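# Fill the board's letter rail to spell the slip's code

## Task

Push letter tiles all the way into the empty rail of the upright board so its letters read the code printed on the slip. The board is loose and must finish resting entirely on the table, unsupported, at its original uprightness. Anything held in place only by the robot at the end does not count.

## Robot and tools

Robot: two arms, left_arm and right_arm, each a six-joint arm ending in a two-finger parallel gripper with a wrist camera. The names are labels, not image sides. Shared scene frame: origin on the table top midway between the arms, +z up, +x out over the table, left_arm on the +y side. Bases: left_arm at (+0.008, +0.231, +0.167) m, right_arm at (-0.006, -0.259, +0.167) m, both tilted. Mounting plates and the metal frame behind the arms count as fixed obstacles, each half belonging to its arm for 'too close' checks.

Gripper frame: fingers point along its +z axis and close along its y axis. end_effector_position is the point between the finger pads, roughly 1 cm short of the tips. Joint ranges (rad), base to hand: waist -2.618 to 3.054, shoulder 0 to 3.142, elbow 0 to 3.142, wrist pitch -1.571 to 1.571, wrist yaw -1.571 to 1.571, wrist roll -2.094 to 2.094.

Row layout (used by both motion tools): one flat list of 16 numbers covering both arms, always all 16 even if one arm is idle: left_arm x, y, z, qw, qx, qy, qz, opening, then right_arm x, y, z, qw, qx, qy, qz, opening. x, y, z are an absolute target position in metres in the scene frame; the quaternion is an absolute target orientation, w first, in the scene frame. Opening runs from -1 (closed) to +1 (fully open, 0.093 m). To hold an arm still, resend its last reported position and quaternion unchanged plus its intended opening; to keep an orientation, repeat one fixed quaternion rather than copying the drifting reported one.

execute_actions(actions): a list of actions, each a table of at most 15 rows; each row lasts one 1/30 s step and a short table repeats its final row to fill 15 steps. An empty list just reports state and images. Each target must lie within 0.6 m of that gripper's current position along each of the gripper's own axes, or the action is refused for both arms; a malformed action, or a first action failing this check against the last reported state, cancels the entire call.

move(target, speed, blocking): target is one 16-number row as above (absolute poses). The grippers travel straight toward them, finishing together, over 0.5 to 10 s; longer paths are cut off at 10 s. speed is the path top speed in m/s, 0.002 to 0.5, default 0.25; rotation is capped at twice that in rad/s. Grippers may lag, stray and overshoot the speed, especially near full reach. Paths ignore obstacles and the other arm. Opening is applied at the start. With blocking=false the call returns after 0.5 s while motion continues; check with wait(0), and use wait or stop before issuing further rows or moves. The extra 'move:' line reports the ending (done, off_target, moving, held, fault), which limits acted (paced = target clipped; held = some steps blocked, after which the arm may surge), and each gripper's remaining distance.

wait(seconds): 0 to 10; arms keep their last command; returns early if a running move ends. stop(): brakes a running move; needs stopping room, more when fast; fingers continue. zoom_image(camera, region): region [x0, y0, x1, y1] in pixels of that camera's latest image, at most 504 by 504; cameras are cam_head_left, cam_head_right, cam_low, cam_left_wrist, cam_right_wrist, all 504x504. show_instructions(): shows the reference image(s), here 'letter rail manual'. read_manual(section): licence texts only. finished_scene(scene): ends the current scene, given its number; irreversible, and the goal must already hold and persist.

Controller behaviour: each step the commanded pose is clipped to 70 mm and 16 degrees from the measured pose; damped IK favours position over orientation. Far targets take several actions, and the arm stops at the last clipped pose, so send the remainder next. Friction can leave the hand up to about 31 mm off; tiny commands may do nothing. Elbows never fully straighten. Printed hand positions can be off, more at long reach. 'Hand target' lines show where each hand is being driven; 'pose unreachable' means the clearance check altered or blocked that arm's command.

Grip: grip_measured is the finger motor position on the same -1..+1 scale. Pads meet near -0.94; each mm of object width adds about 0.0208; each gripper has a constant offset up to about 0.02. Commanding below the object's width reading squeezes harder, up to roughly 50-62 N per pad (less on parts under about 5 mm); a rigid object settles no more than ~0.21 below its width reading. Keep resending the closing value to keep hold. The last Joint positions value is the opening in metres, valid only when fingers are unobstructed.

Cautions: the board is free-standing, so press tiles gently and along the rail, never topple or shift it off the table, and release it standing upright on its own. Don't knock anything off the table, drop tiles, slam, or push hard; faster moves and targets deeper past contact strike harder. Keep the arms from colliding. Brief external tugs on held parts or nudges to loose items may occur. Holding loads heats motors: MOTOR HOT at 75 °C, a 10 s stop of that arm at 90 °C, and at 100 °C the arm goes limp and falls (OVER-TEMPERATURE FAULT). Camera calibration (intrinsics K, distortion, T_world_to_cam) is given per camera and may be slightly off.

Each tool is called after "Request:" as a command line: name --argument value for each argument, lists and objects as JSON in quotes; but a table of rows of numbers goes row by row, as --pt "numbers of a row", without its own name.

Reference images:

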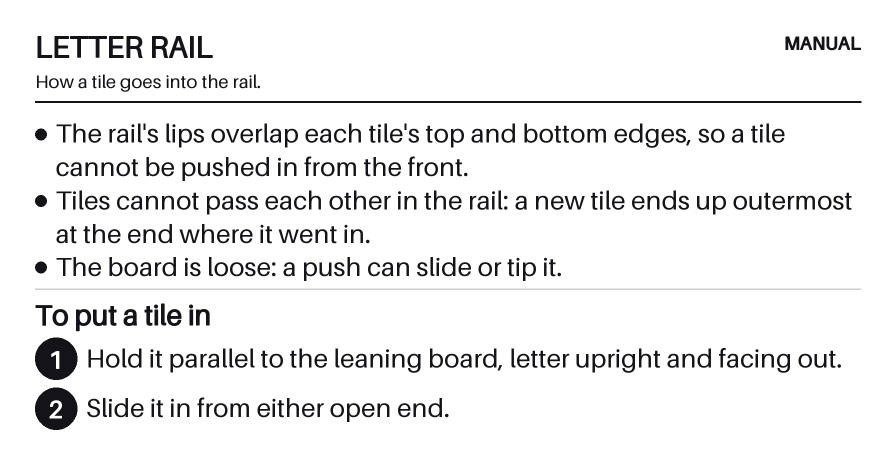

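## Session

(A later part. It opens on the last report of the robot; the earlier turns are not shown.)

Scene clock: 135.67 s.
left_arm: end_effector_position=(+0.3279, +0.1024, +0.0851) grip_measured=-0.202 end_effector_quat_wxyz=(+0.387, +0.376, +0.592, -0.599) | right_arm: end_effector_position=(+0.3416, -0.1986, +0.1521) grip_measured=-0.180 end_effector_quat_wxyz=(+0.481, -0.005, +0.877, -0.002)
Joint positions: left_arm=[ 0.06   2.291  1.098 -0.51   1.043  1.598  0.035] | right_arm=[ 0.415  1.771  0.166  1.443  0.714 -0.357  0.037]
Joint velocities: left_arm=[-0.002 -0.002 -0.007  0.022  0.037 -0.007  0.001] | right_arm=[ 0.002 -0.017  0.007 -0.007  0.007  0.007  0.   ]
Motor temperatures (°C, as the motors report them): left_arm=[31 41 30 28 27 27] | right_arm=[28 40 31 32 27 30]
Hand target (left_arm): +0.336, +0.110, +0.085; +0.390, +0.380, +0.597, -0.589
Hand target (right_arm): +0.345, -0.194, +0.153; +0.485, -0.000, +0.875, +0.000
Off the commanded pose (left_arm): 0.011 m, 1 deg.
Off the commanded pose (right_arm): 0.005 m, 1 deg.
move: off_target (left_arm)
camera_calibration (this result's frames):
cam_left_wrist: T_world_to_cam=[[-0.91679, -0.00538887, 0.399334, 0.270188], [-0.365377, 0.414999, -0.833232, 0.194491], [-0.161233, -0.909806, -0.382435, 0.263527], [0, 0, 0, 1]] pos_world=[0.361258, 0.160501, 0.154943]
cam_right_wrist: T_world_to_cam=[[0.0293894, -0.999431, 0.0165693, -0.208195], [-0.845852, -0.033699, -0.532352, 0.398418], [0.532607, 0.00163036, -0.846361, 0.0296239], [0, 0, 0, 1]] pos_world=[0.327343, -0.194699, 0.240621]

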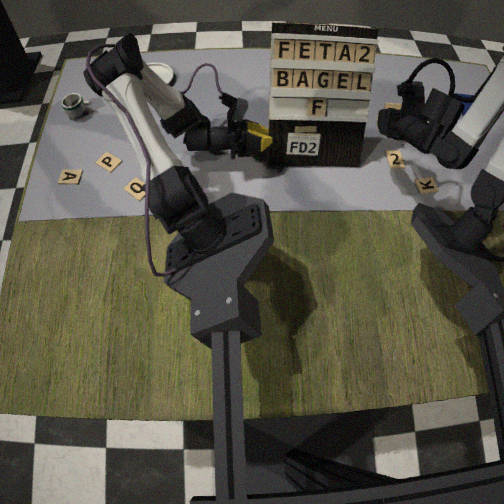

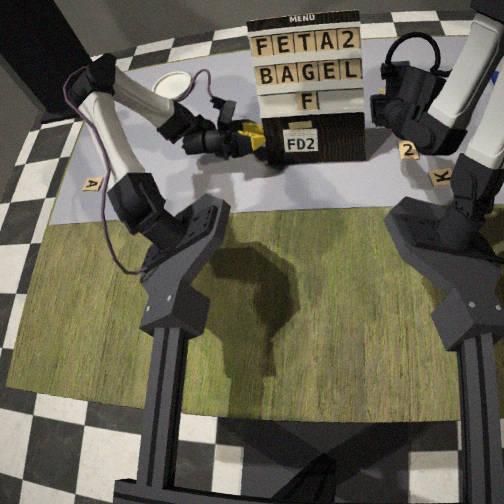

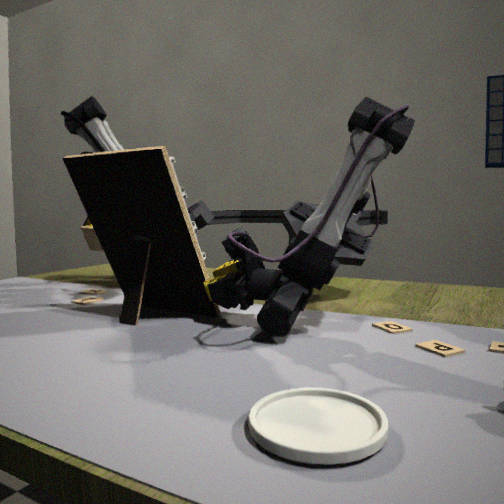

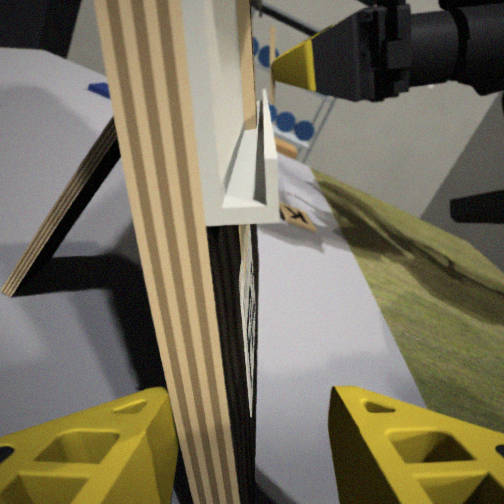

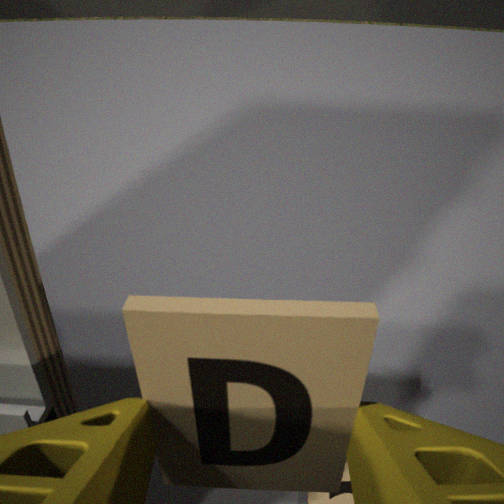

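Request:
move --target '[0.335,0.06,0.085,0.39,0.38,0.597,-0.59,-0.2,0.36,-0.28,0.16,0.485,0,0.875,0,-0.2]' --speed 0.06

Request:
move --target '[0.335,0.06,0.085,0.39,0.38,0.597,-0.59,-0.92,0.36,-0.28,0.16,0.485,0,0.875,0,-0.2]'

Request:
move --target '[0.335,0.065,0.115,0.44,0.42,0.565,-0.555,-0.92,0.36,-0.28,0.16,0.485,0,0.875,0,-0.2]' --speed 0.05

Request:
move --target '[0.39,0.09,0.11,0.455,0.405,0.585,-0.535,-0.92,0.36,-0.28,0.16,0.485,0,0.875,0,-0.2]' --speed 0.05

Scene clock: 137.83 s.
left_arm: end_effector_position=(+0.3478, +0.0683, +0.0937) grip_measured=-0.202 end_effector_quat_wxyz=(+0.406, +0.382, +0.592, -0.582) | right_arm: end_effector_position=(+0.3591, -0.2767, +0.1589) grip_measured=-0.180 end_effector_quat_wxyz=(+0.483, +0.000, +0.876, +0.003)
Joint positions: left_arm=[-0.05   2.291  1.062 -0.227  1.043  1.372  0.035] | right_arm=[ 0.072  1.299  0.15   1.019  0.369 -0.403  0.037]
Joint velocities: left_arm=[-0.012 -0.002 -0.007  0.022  0.051 -0.007 -0.001] | right_arm=[ 0.002 -0.022 -0.002 -0.066 -0.022  0.051 -0.001]
Motor temperatures (°C, as the motors report them): left_arm=[31 40 30 28 27 27] | right_arm=[28 40 31 33 27 30]
Hand target (left_arm): +0.334, +0.061, +0.086; +0.389, +0.381, +0.596, -0.591
Hand target (right_arm): +0.360, -0.281, +0.161; +0.485, +0.000, +0.875, -0.000
Off the commanded pose (left_arm): 0.018 m, 2 deg.
Off the commanded pose (right_arm): 0.004 m, 0 deg.
move: off_target (left_arm)
camera_calibration (this result's frames):
cam_left_wrist: T_world_to_cam=[[-0.932199, -0.0345834, 0.360289, 0.29577], [-0.341392, 0.414679, -0.843501, 0.21564], [-0.120233, -0.909311, -0.39837, 0.226137], [0, 0, 0, 1]] pos_world=[0.376524, 0.126436, 0.165416]
cam_right_wrist: T_world_to_cam=[[0.0262976, -0.99965, 0.00276084, -0.283663], [-0.844082, -0.0236846, -0.535691, 0.416833], [0.535569, 0.011757, -0.844409, 0.0275411], [0, 0, 0, 1]] pos_world=[0.34455, -0.274015, 0.247333]

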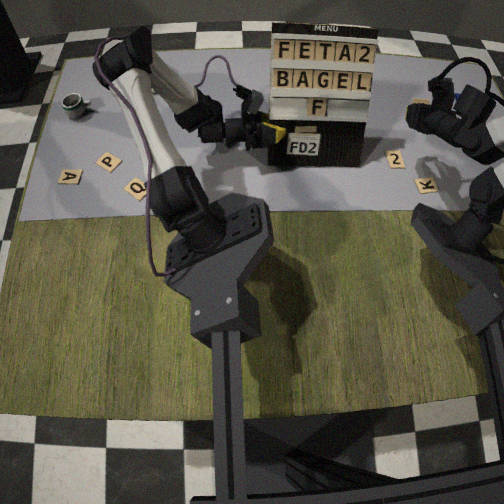

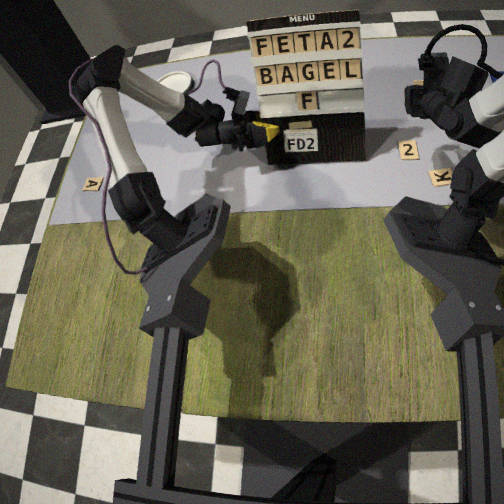

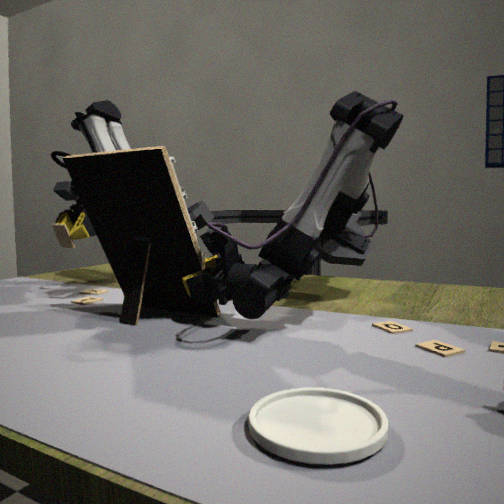

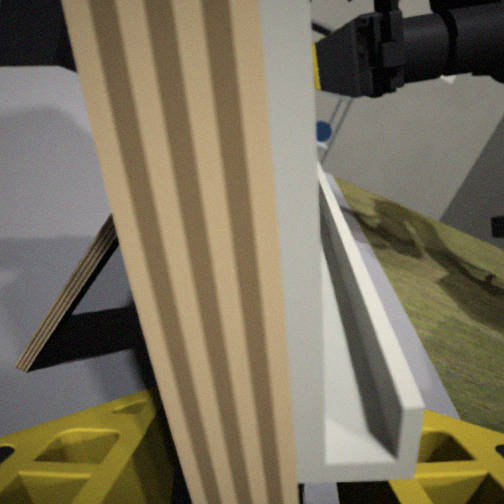

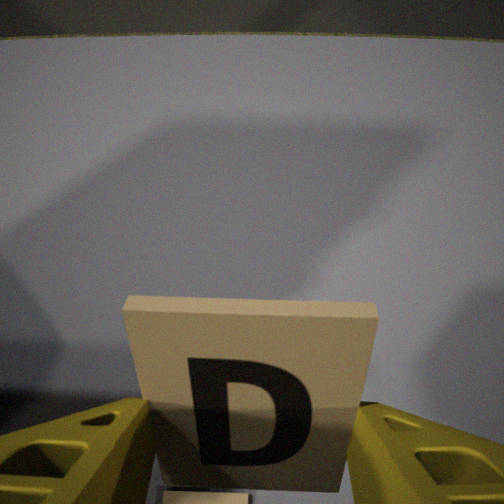

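Scene clock: 138.53 s.
left_arm: end_effector_position=(+0.3427, +0.0680, +0.0952) grip_measured=-0.856 end_effector_quat_wxyz=(+0.381, +0.362, +0.601, -0.602) | right_arm: end_effector_position=(+0.3591, -0.2767, +0.1589) grip_measured=-0.180 end_effector_quat_wxyz=(+0.483, +0.000, +0.876, +0.003)
Joint positions: left_arm=[-0.049  2.293  1.062 -0.259  1.049  1.326  0.004] | right_arm=[ 0.072  1.299  0.15   1.019  0.369 -0.403  0.037]
Joint velocities: left_arm=[-0.007 -0.007  0.022 -0.007 -0.007  0.007  0.001] | right_arm=[-0.007  0.002  0.012 -0.007  0.022 -0.051 -0.001]
Motor temperatures (°C, as the motors report them): left_arm=[31 40 30 28 27 27] | right_arm=[28 39 31 33 27 30]
Hand target (left_arm): +0.335, +0.061, +0.086; +0.389, +0.380, +0.596, -0.591
Hand target (right_arm): +0.360, -0.280, +0.160; +0.485, +0.000, +0.875, -0.000
Off the commanded pose (left_arm): 0.015 m, 3 deg.
Off the commanded pose (right_arm): 0.004 m, 0 deg.
move: off_target (left_arm)
camera_calibration (this result's frames):
cam_left_wrist: T_world_to_cam=[[-0.903128, -0.015816, 0.429081, 0.2727], [-0.397083, 0.410962, -0.820631, 0.232473], [-0.163357, -0.911515, -0.377432, 0.238782], [0, 0, 0, 1]] pos_world=[0.377601, 0.126429, 0.163889]
cam_right_wrist: T_world_to_cam=[[0.0262976, -0.99965, 0.00276084, -0.283663], [-0.844082, -0.0236846, -0.535691, 0.416833], [0.535569, 0.011757, -0.844409, 0.0275411], [0, 0, 0, 1]] pos_world=[0.34455, -0.274015, 0.247333]

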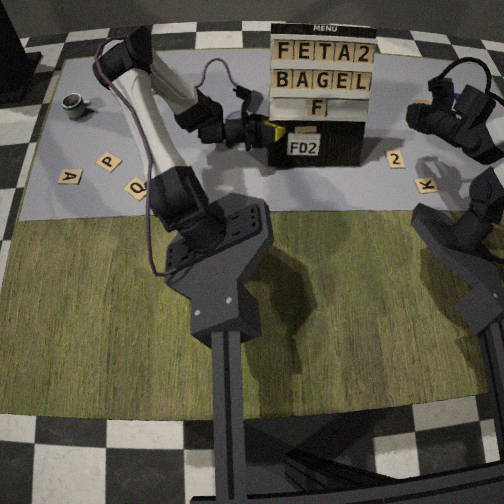

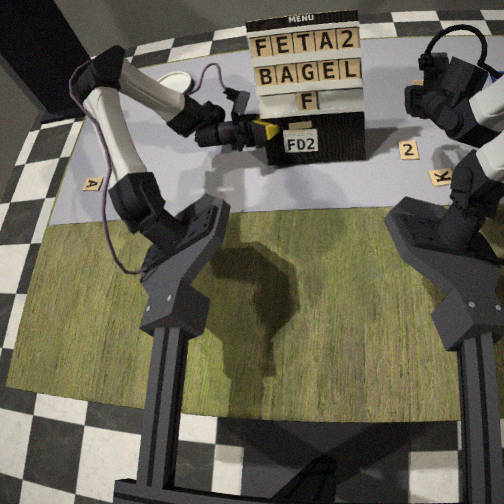

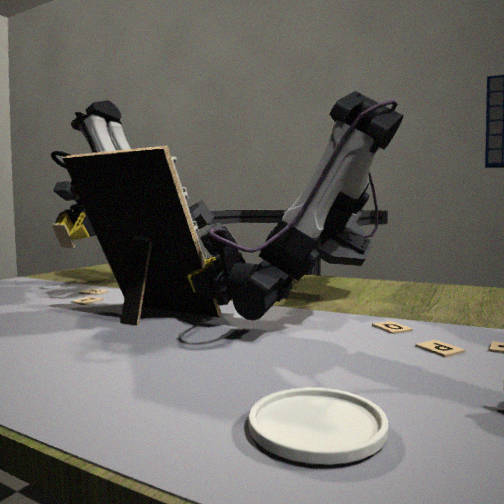

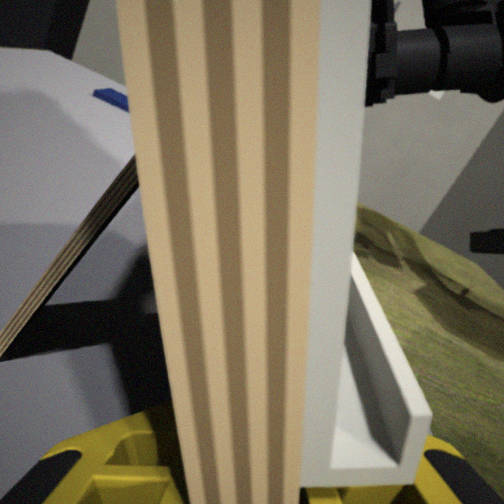

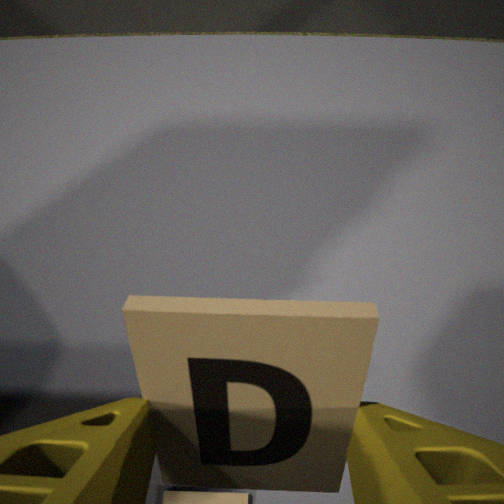

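Scene clock: 140.83 s.
left_arm: end_effector_position=(+0.3323, +0.0661, +0.1037) grip_measured=-0.856 end_effector_quat_wxyz=(+0.408, +0.397, +0.588, -0.575) | right_arm: end_effector_position=(+0.3591, -0.2767, +0.1589) grip_measured=-0.180 end_effector_quat_wxyz=(+0.483, +0.000, +0.876, +0.003)
Joint positions: left_arm=[-0.069  2.237  0.98  -0.189  1.026  1.383  0.004] | right_arm=[ 0.072  1.299  0.15   1.019  0.369 -0.403  0.037]
Joint velocities: left_arm=[-0.002  0.002  0.017 -0.007  0.022  0.037 -0.   ] | right_arm=[ 0.002  0.012 -0.022 -0.037  0.051  0.007 -0.001]
Motor temperatures (°C, as the motors report them): left_arm=[31 41 29 28 27 27] | right_arm=[28 39 31 33 27 30]
Hand target (left_arm): +0.335, +0.065, +0.115; +0.440, +0.421, +0.566, -0.557
Hand target (right_arm): +0.360, -0.280, +0.160; +0.485, +0.000, +0.875, -0.000
Off the commanded pose (left_arm): 0.012 m, 6 deg.
Off the commanded pose (right_arm): 0.004 m, 0 deg.
move: off_target (left_arm)
camera_calibration (this result's frames):
cam_left_wrist: T_world_to_cam=[[-0.942688, -0.026984, 0.332582, 0.283546], [-0.311234, 0.430459, -0.847254, 0.209041], [-0.1203, -0.902207, -0.414187, 0.227526], [0, 0, 0, 1]] pos_world=[0.359728, 0.122944, 0.177047]
cam_right_wrist: T_world_to_cam=[[0.0262976, -0.99965, 0.00276084, -0.283663], [-0.844082, -0.0236846, -0.535691, 0.416833], [0.535569, 0.011757, -0.844409, 0.0275411], [0, 0, 0, 1]] pos_world=[0.34455, -0.274015, 0.247333]

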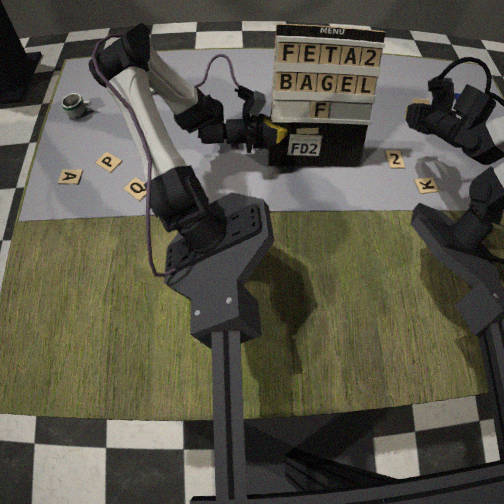

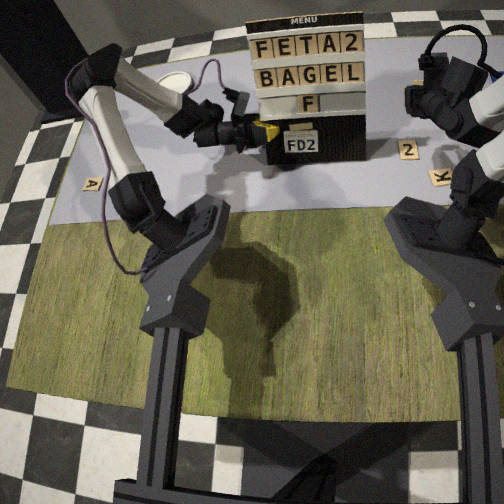

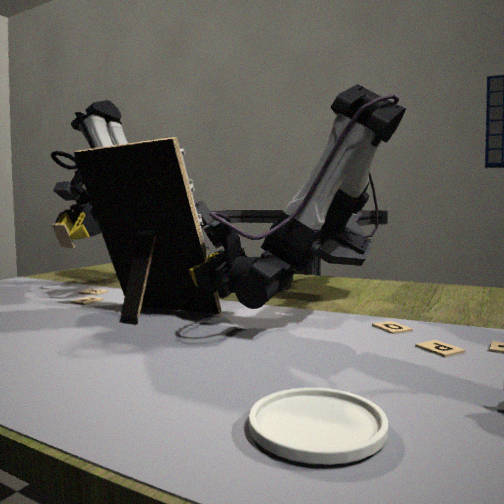

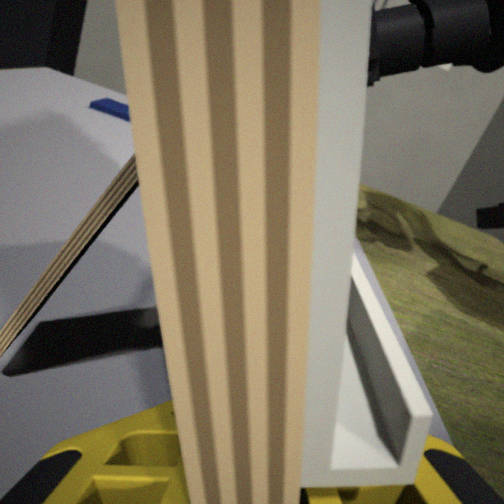

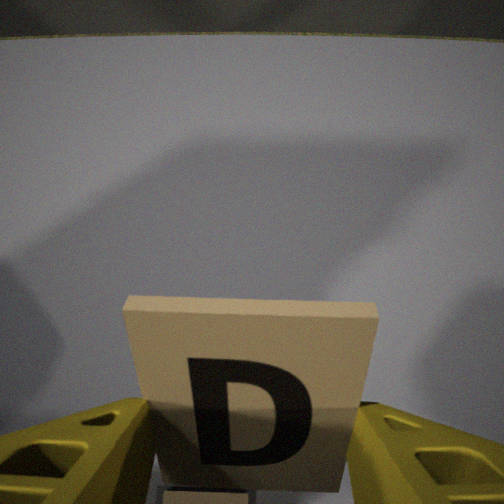

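Scene clock: 142.37 s.
left_arm: end_effector_position=(+0.3528, +0.0799, +0.1030) grip_measured=-0.856 end_effector_quat_wxyz=(+0.369, +0.374, +0.614, -0.590) | right_arm: end_effector_position=(+0.3591, -0.2767, +0.1589) grip_measured=-0.180 end_effector_quat_wxyz=(+0.483, +0.000, +0.876, +0.003)
Joint positions: left_arm=[-0.048  2.237  1.092 -0.347  1.     1.327  0.004] | right_arm=[ 0.072  1.299  0.15   1.019  0.369 -0.403  0.037]
Joint velocities: left_arm=[-0.002 -0.012  0.012 -0.066  0.007  0.022 -0.001] | right_arm=[-0.012  0.007 -0.017 -0.051 -0.022 -0.051 -0.   ]
Motor temperatures (°C, as the motors report them): left_arm=[31 41 30 28 27 27] | right_arm=[28 39 31 33 27 30]
Hand target (left_arm): +0.388, +0.091, +0.112; +0.452, +0.407, +0.587, -0.534
Hand target (right_arm): +0.360, -0.280, +0.160; +0.485, +0.000, +0.875, -0.000
Off the commanded pose (left_arm): 0.039 m, 13 deg.
Off the commanded pose (right_arm): 0.004 m, 0 deg.
move: off_target (left_arm)
camera_calibration (this result's frames):
cam_left_wrist: T_world_to_cam=[[-0.902754, -0.0280367, 0.429242, 0.279468], [-0.394007, 0.454307, -0.798976, 0.231248], [-0.172607, -0.890404, -0.421174, 0.260341], [0, 0, 0, 1]] pos_world=[0.388341, 0.134587, 0.174451]
cam_right_wrist: T_world_to_cam=[[0.0262976, -0.99965, 0.00276084, -0.283663], [-0.844082, -0.0236846, -0.535691, 0.416833], [0.535569, 0.011757, -0.844409, 0.0275411], [0, 0, 0, 1]] pos_world=[0.34455, -0.274015, 0.247333]

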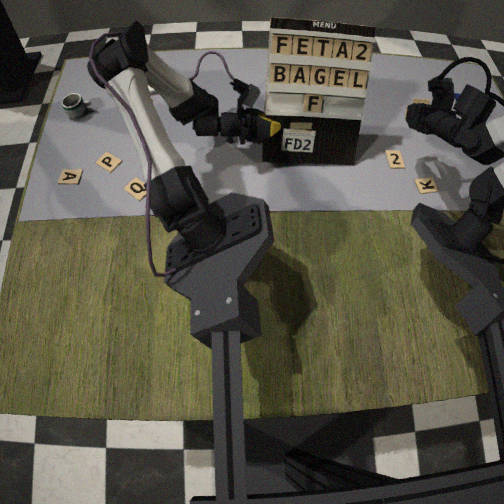

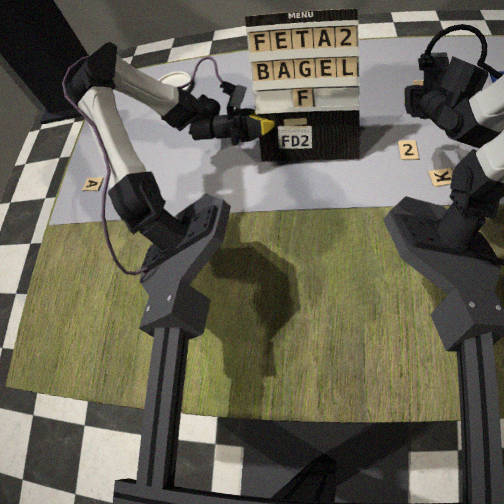

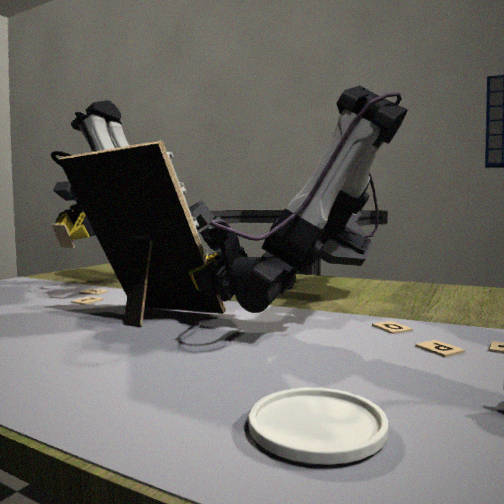

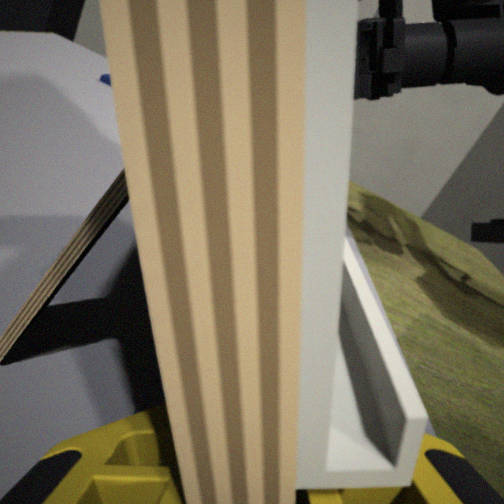

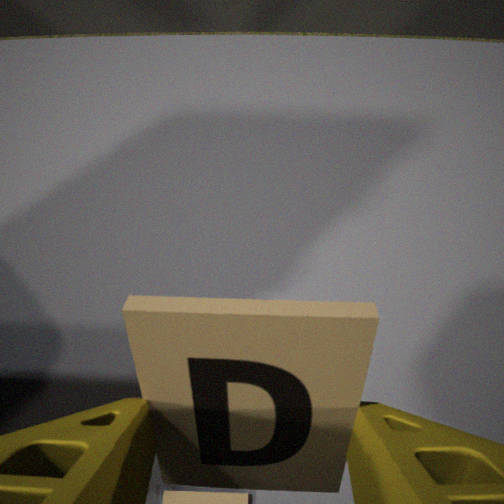

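Lift higher, then move.

Request:
move --target '[0.34,0.08,0.15,0.46,0.42,0.565,-0.54,-0.92,0.36,-0.28,0.16,0.485,0,0.875,0,-0.2]' --speed 0.05

Request:
move --target '[0.395,0.1,0.145,0.46,0.40,0.585,-0.535,-0.92,0.36,-0.28,0.16,0.485,0,0.875,0,-0.2]' --speed 0.05

Scene clock: 145.23 s.
left_arm: end_effector_position=(+0.3302, +0.0804, +0.1219) grip_measured=-0.856 end_effector_quat_wxyz=(+0.398, +0.415, +0.610, -0.545) | right_arm: end_effector_position=(+0.3591, -0.2767, +0.1589) grip_measured=-0.180 end_effector_quat_wxyz=(+0.483, -0.000, +0.876, +0.003)
Joint positions: left_arm=[-0.082  2.09   0.902 -0.198  0.944  1.342  0.004] | right_arm=[ 0.072  1.299  0.15   1.019  0.369 -0.403  0.037]
Joint velocities: left_arm=[ 0.002  0.012 -0.017 -0.037 -0.007 -0.051  0.001] | right_arm=[-0.007 -0.007 -0.007 -0.066 -0.007 -0.037  0.   ]
Motor temperatures (°C, as the motors report them): left_arm=[31 41 29 28 27 27] | right_arm=[28 38 31 34 27 30]
Hand target (left_arm): +0.339, +0.080, +0.149; +0.458, +0.422, +0.565, -0.541
Hand target (right_arm): +0.360, -0.280, +0.160; +0.485, -0.000, +0.875, -0.000
Off the commanded pose (left_arm): 0.030 m, 9 deg.
Off the commanded pose (right_arm): 0.004 m, 0 deg.
move: off_target (left_arm)
camera_calibration (this result's frames):
cam_left_wrist: T_world_to_cam=[[-0.947256, -0.0636543, 0.314092, 0.28256], [-0.303087, 0.4964, -0.813465, 0.20551], [-0.104135, -0.865757, -0.489511, 0.248599], [0, 0, 0, 1]] pos_world=[0.355832, 0.131198, 0.200117]
cam_right_wrist: T_world_to_cam=[[0.0265011, -0.999644, 0.00308339, -0.283786], [-0.844076, -0.0240292, -0.535685, 0.416734], [0.535569, 0.0115936, -0.844412, 0.0274965], [0, 0, 0, 1]] pos_world=[0.34455, -0.27399, 0.247332]

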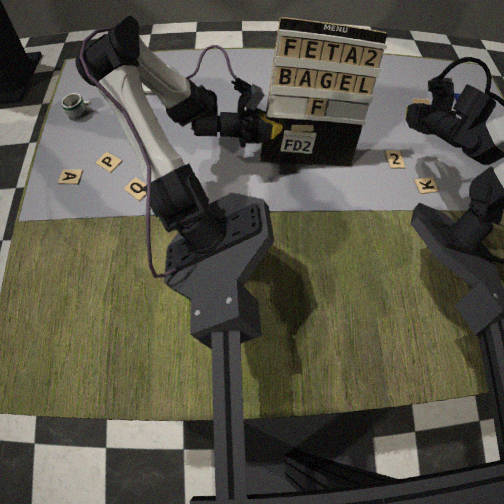

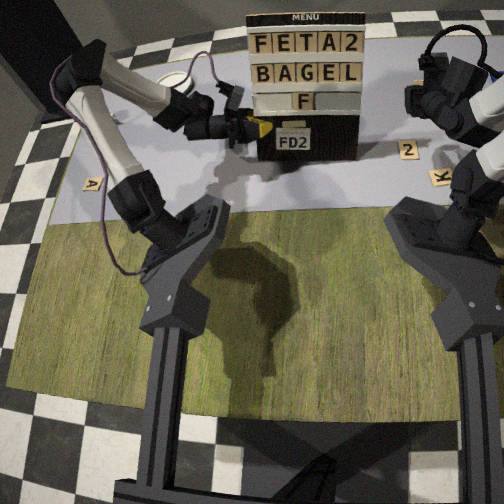

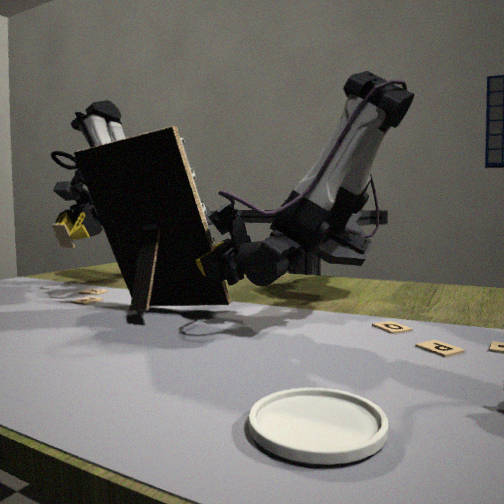

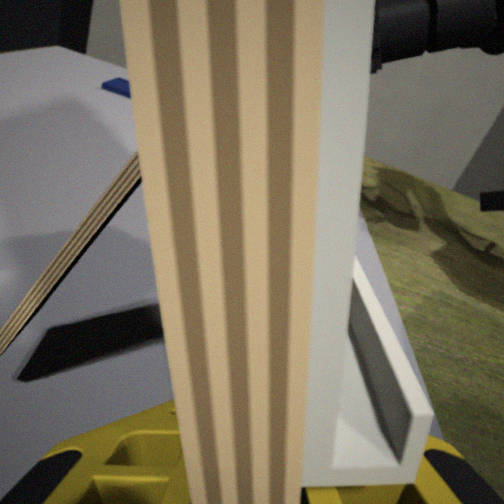

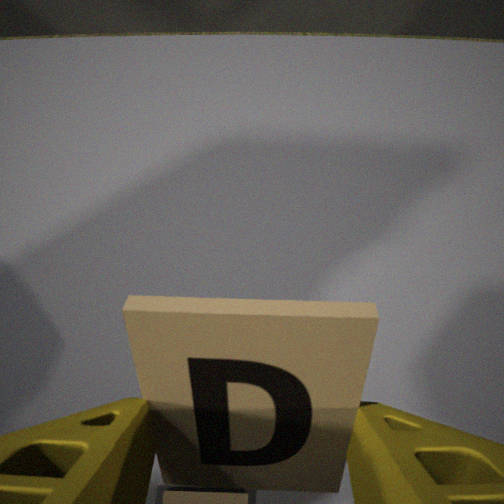

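Scene clock: 147.00 s.
left_arm: end_effector_position=(+0.3570, +0.0960, +0.1224) grip_measured=-0.856 end_effector_quat_wxyz=(+0.356, +0.388, +0.638, -0.561) | right_arm: end_effector_position=(+0.3591, -0.2767, +0.1589) grip_measured=-0.180 end_effector_quat_wxyz=(+0.483, -0.000, +0.876, +0.003)
Joint positions: left_arm=[-0.06   2.104  1.052 -0.382  0.918  1.279  0.004] | right_arm=[ 0.072  1.299  0.15   1.019  0.369 -0.403  0.037]
Joint velocities: left_arm=[-0.002  0.007 -0.002 -0.022 -0.037 -0.022 -0.001] | right_arm=[-0.002  0.012 -0.022 -0.022 -0.007  0.037 -0.001]
Motor temperatures (°C, as the motors report them): left_arm=[31 41 30 28 27 27] | right_arm=[27 38 31 34 27 30]
Hand target (left_arm): +0.392, +0.102, +0.146; +0.457, +0.404, +0.587, -0.533
Hand target (right_arm): +0.360, -0.280, +0.160; +0.485, +0.000, +0.875, -0.000
Off the commanded pose (left_arm): 0.044 m, 14 deg.
Off the commanded pose (right_arm): 0.004 m, 0 deg.
move: off_target (left_arm)
camera_calibration (this result's frames):
cam_left_wrist: T_world_to_cam=[[-0.904676, -0.0697201, 0.420358, 0.281169], [-0.393284, 0.516277, -0.760779, 0.230203], [-0.16398, -0.853579, -0.494484, 0.28593], [0, 0, 0, 1]] pos_world=[0.391789, 0.144818, 0.198329]
cam_right_wrist: T_world_to_cam=[[0.0265011, -0.999644, 0.00308339, -0.283786], [-0.844076, -0.0240292, -0.535685, 0.416734], [0.535569, 0.0115936, -0.844412, 0.0274965], [0, 0, 0, 1]] pos_world=[0.34455, -0.27399, 0.247332]

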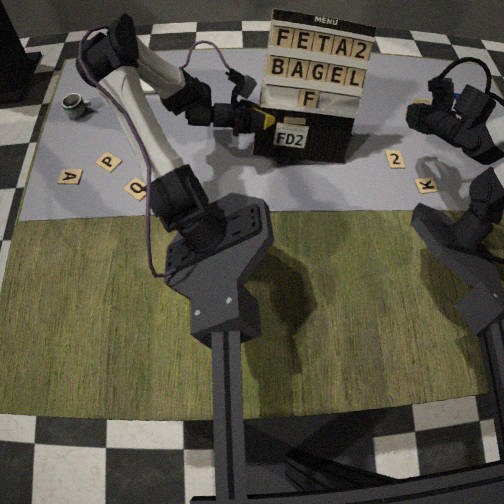

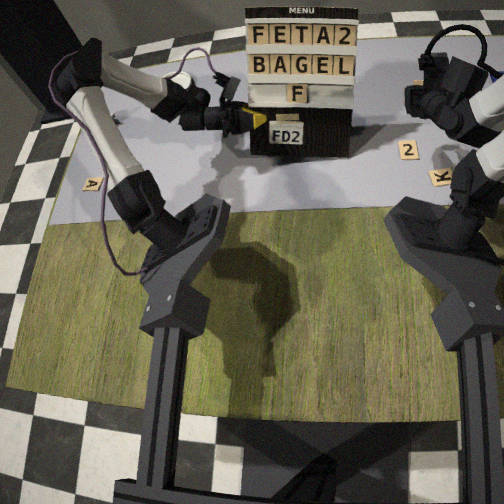

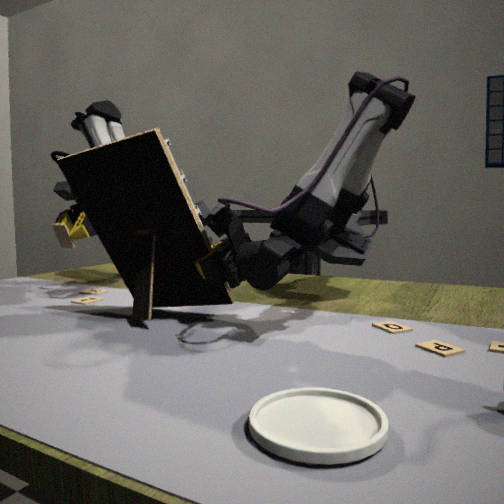

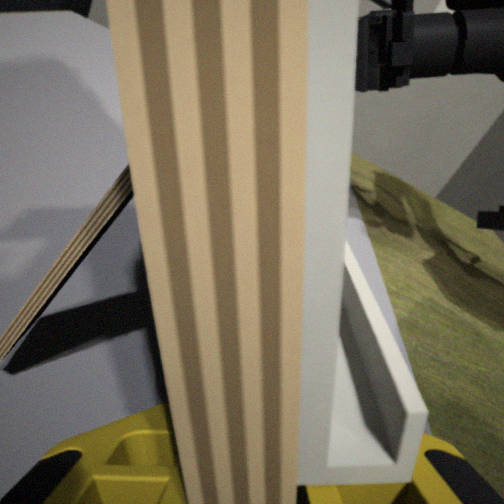

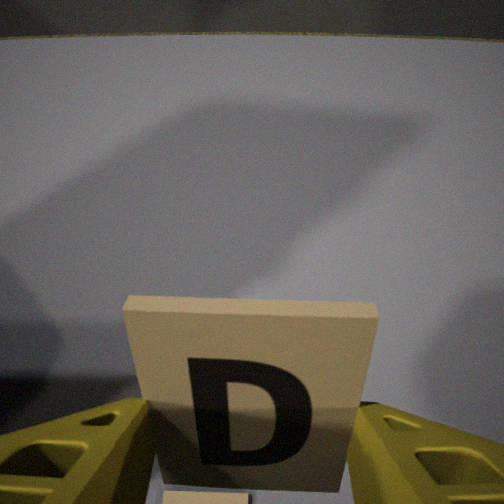

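Request:
move --target '[0.305,0.085,0.105,0.482,0.276,0.651,-0.517,-0.92,0.36,-0.28,0.16,0.485,0,0.875,0,-0.2]' --speed 0.06

Request:
move --target '[0.3,0.085,0.085,0.482,0.276,0.651,-0.517,-0.92,0.36,-0.28,0.16,0.485,0,0.875,0,-0.2]' --speed 0.04

Scene clock: 150.47 s.
left_arm: end_effector_position=(+0.2992, +0.0855, +0.1027) grip_measured=-0.855 end_effector_quat_wxyz=(+0.444, +0.266, +0.665, -0.538) | right_arm: end_effector_position=(+0.3591, -0.2767, +0.1589) grip_measured=-0.180 end_effector_quat_wxyz=(+0.483, -0.000, +0.876, +0.003)
Joint positions: left_arm=[0.    2.169 0.511 0.659 1.028 0.885 0.004] | right_arm=[ 0.072  1.299  0.15   1.019  0.369 -0.403  0.037]
Joint velocities: left_arm=[-0.002  0.017 -0.007  0.11  -0.051 -0.11  -0.   ] | right_arm=[-0.007  0.022 -0.017 -0.051 -0.051 -0.007 -0.   ]
Motor temperatures (°C, as the motors report them): left_arm=[31 41 29 28 27 27] | right_arm=[27 37 31 35 27 30]
Hand target (left_arm): +0.304, +0.086, +0.107; +0.479, +0.282, +0.649, -0.519
Hand target (right_arm): +0.360, -0.280, +0.160; +0.485, +0.000, +0.875, -0.000
Off the commanded pose (left_arm): 0.006 m, 5 deg.
Off the commanded pose (right_arm): 0.004 m, 0 deg.
move: off_target (left_arm)
camera_calibration (this result's frames):
cam_left_wrist: T_world_to_cam=[[-0.839939, -0.284943, 0.461855, 0.231227], [-0.536169, 0.304287, -0.787358, 0.261524], [0.0838157, -0.908965, -0.40836, 0.179448], [0, 0, 0, 1]] pos_world=[0.319397, 0.14942, 0.172399]
cam_right_wrist: T_world_to_cam=[[0.0265011, -0.999644, 0.00308339, -0.283786], [-0.844076, -0.0240292, -0.535685, 0.416734], [0.535569, 0.0115936, -0.844412, 0.0274965], [0, 0, 0, 1]] pos_world=[0.34455, -0.27399, 0.247332]

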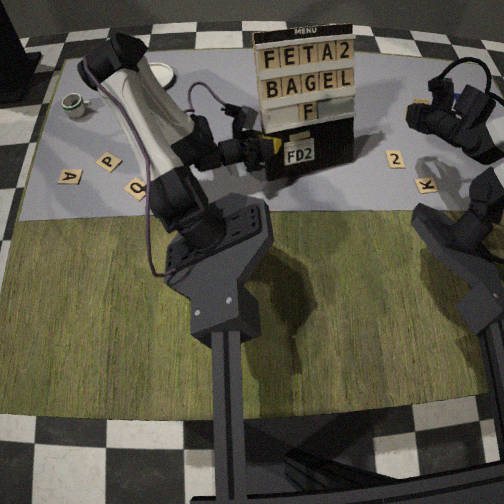

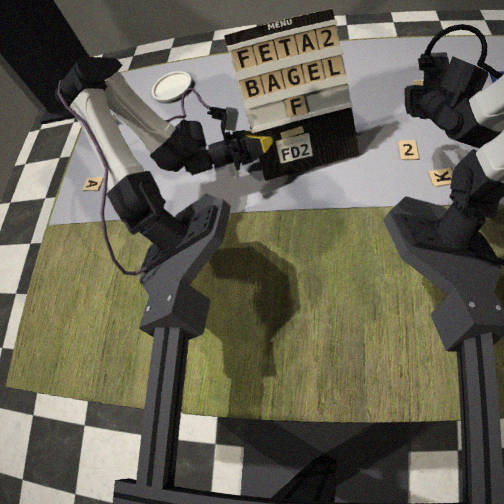

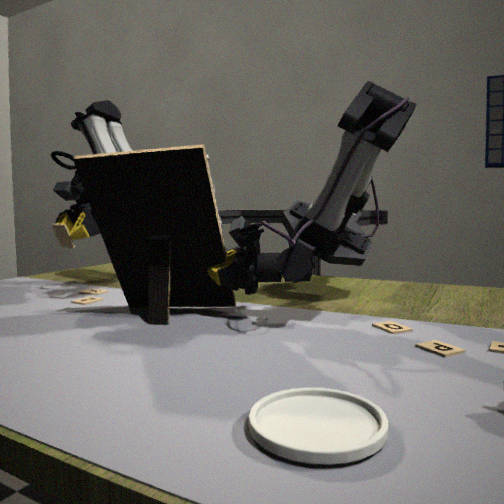

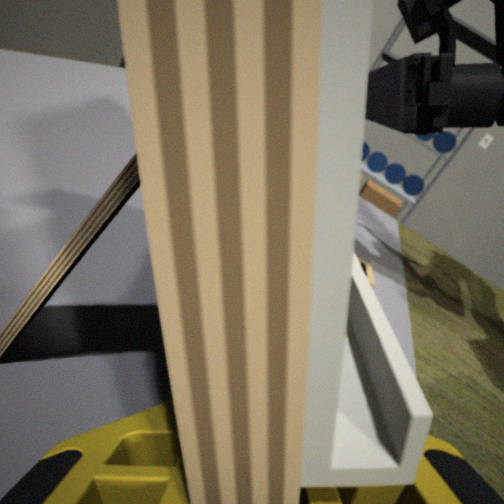

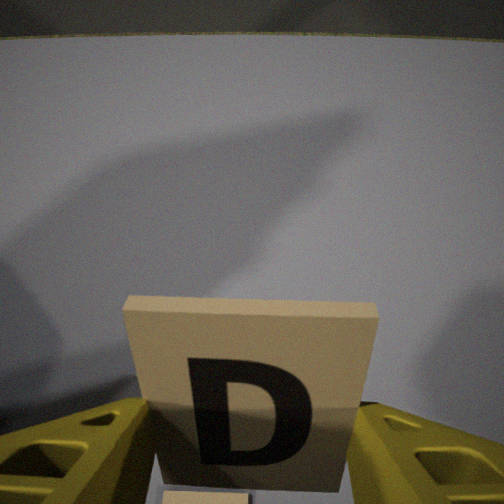

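Scene clock: 151.87 s.
left_arm: end_effector_position=(+0.2930, +0.0860, +0.0951) grip_measured=-0.855 end_effector_quat_wxyz=(+0.468, +0.264, +0.647, -0.541) | right_arm: end_effector_position=(+0.3591, -0.2767, +0.1589) grip_measured=-0.180 end_effector_quat_wxyz=(+0.483, -0.000, +0.876, +0.003)
Joint positions: left_arm=[0.037 2.252 0.51  0.741 1.094 0.934 0.004] | right_arm=[ 0.072  1.299  0.15   1.019  0.369 -0.403  0.037]
Joint velocities: left_arm=[-0.002  0.012 -0.002  0.007 -0.037 -0.022  0.   ] | right_arm=[-0.007  0.002  0.017  0.037 -0.022  0.022 -0.001]
Motor temperatures (°C, as the motors report them): left_arm=[31 41 29 28 27 27] | right_arm=[27 37 31 35 27 30]
Hand target (left_arm): +0.300, +0.085, +0.086; +0.481, +0.277, +0.651, -0.518
Hand target (right_arm): +0.360, -0.280, +0.160; +0.485, +0.000, +0.875, -0.000
Off the commanded pose (left_arm): 0.012 m, 3 deg.
Off the commanded pose (right_arm): 0.004 m, 0 deg.
move: off_target (left_arm)
camera_calibration (this result's frames):
cam_left_wrist: T_world_to_cam=[[-0.855232, -0.282588, 0.434422, 0.236482], [-0.50482, 0.264693, -0.821642, 0.249531], [0.117197, -0.921999, -0.36903, 0.164955], [0, 0, 0, 1]] pos_world=[0.308883, 0.152866, 0.163165]
cam_right_wrist: T_world_to_cam=[[0.0265011, -0.999644, 0.00308339, -0.283786], [-0.844076, -0.0240292, -0.535685, 0.416734], [0.535569, 0.0115936, -0.844412, 0.0274965], [0, 0, 0, 1]] pos_world=[0.34455, -0.27399, 0.247332]

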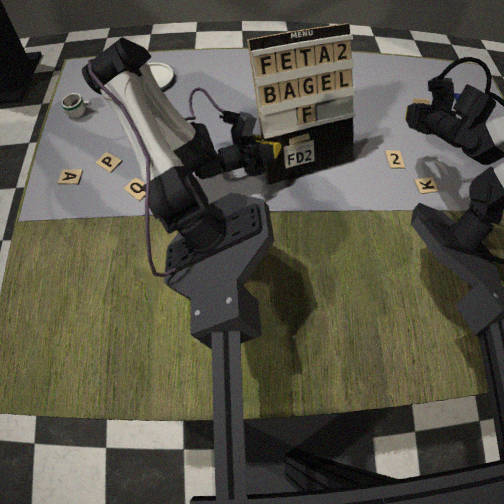

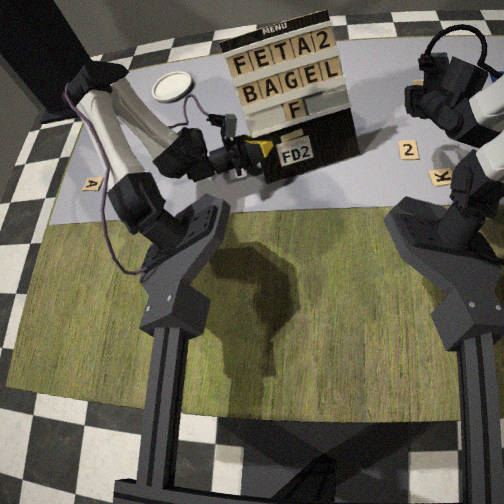

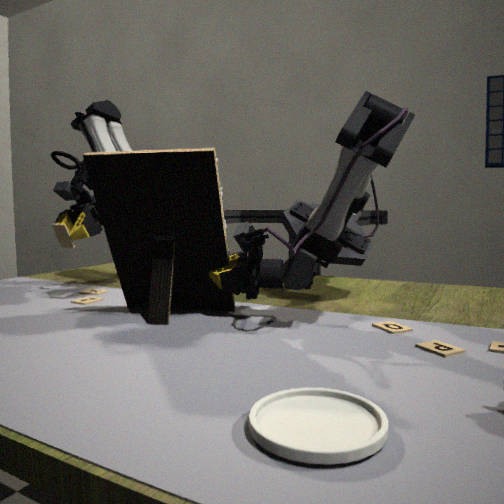

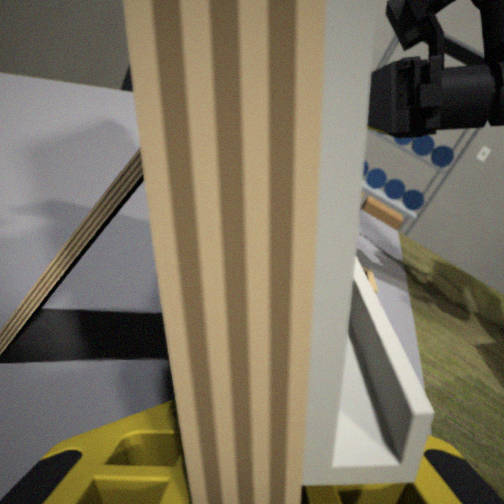

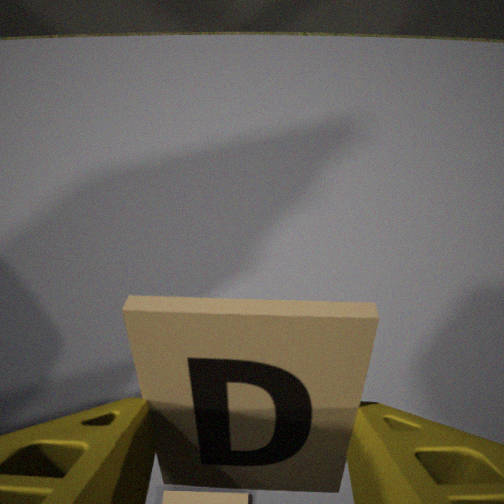

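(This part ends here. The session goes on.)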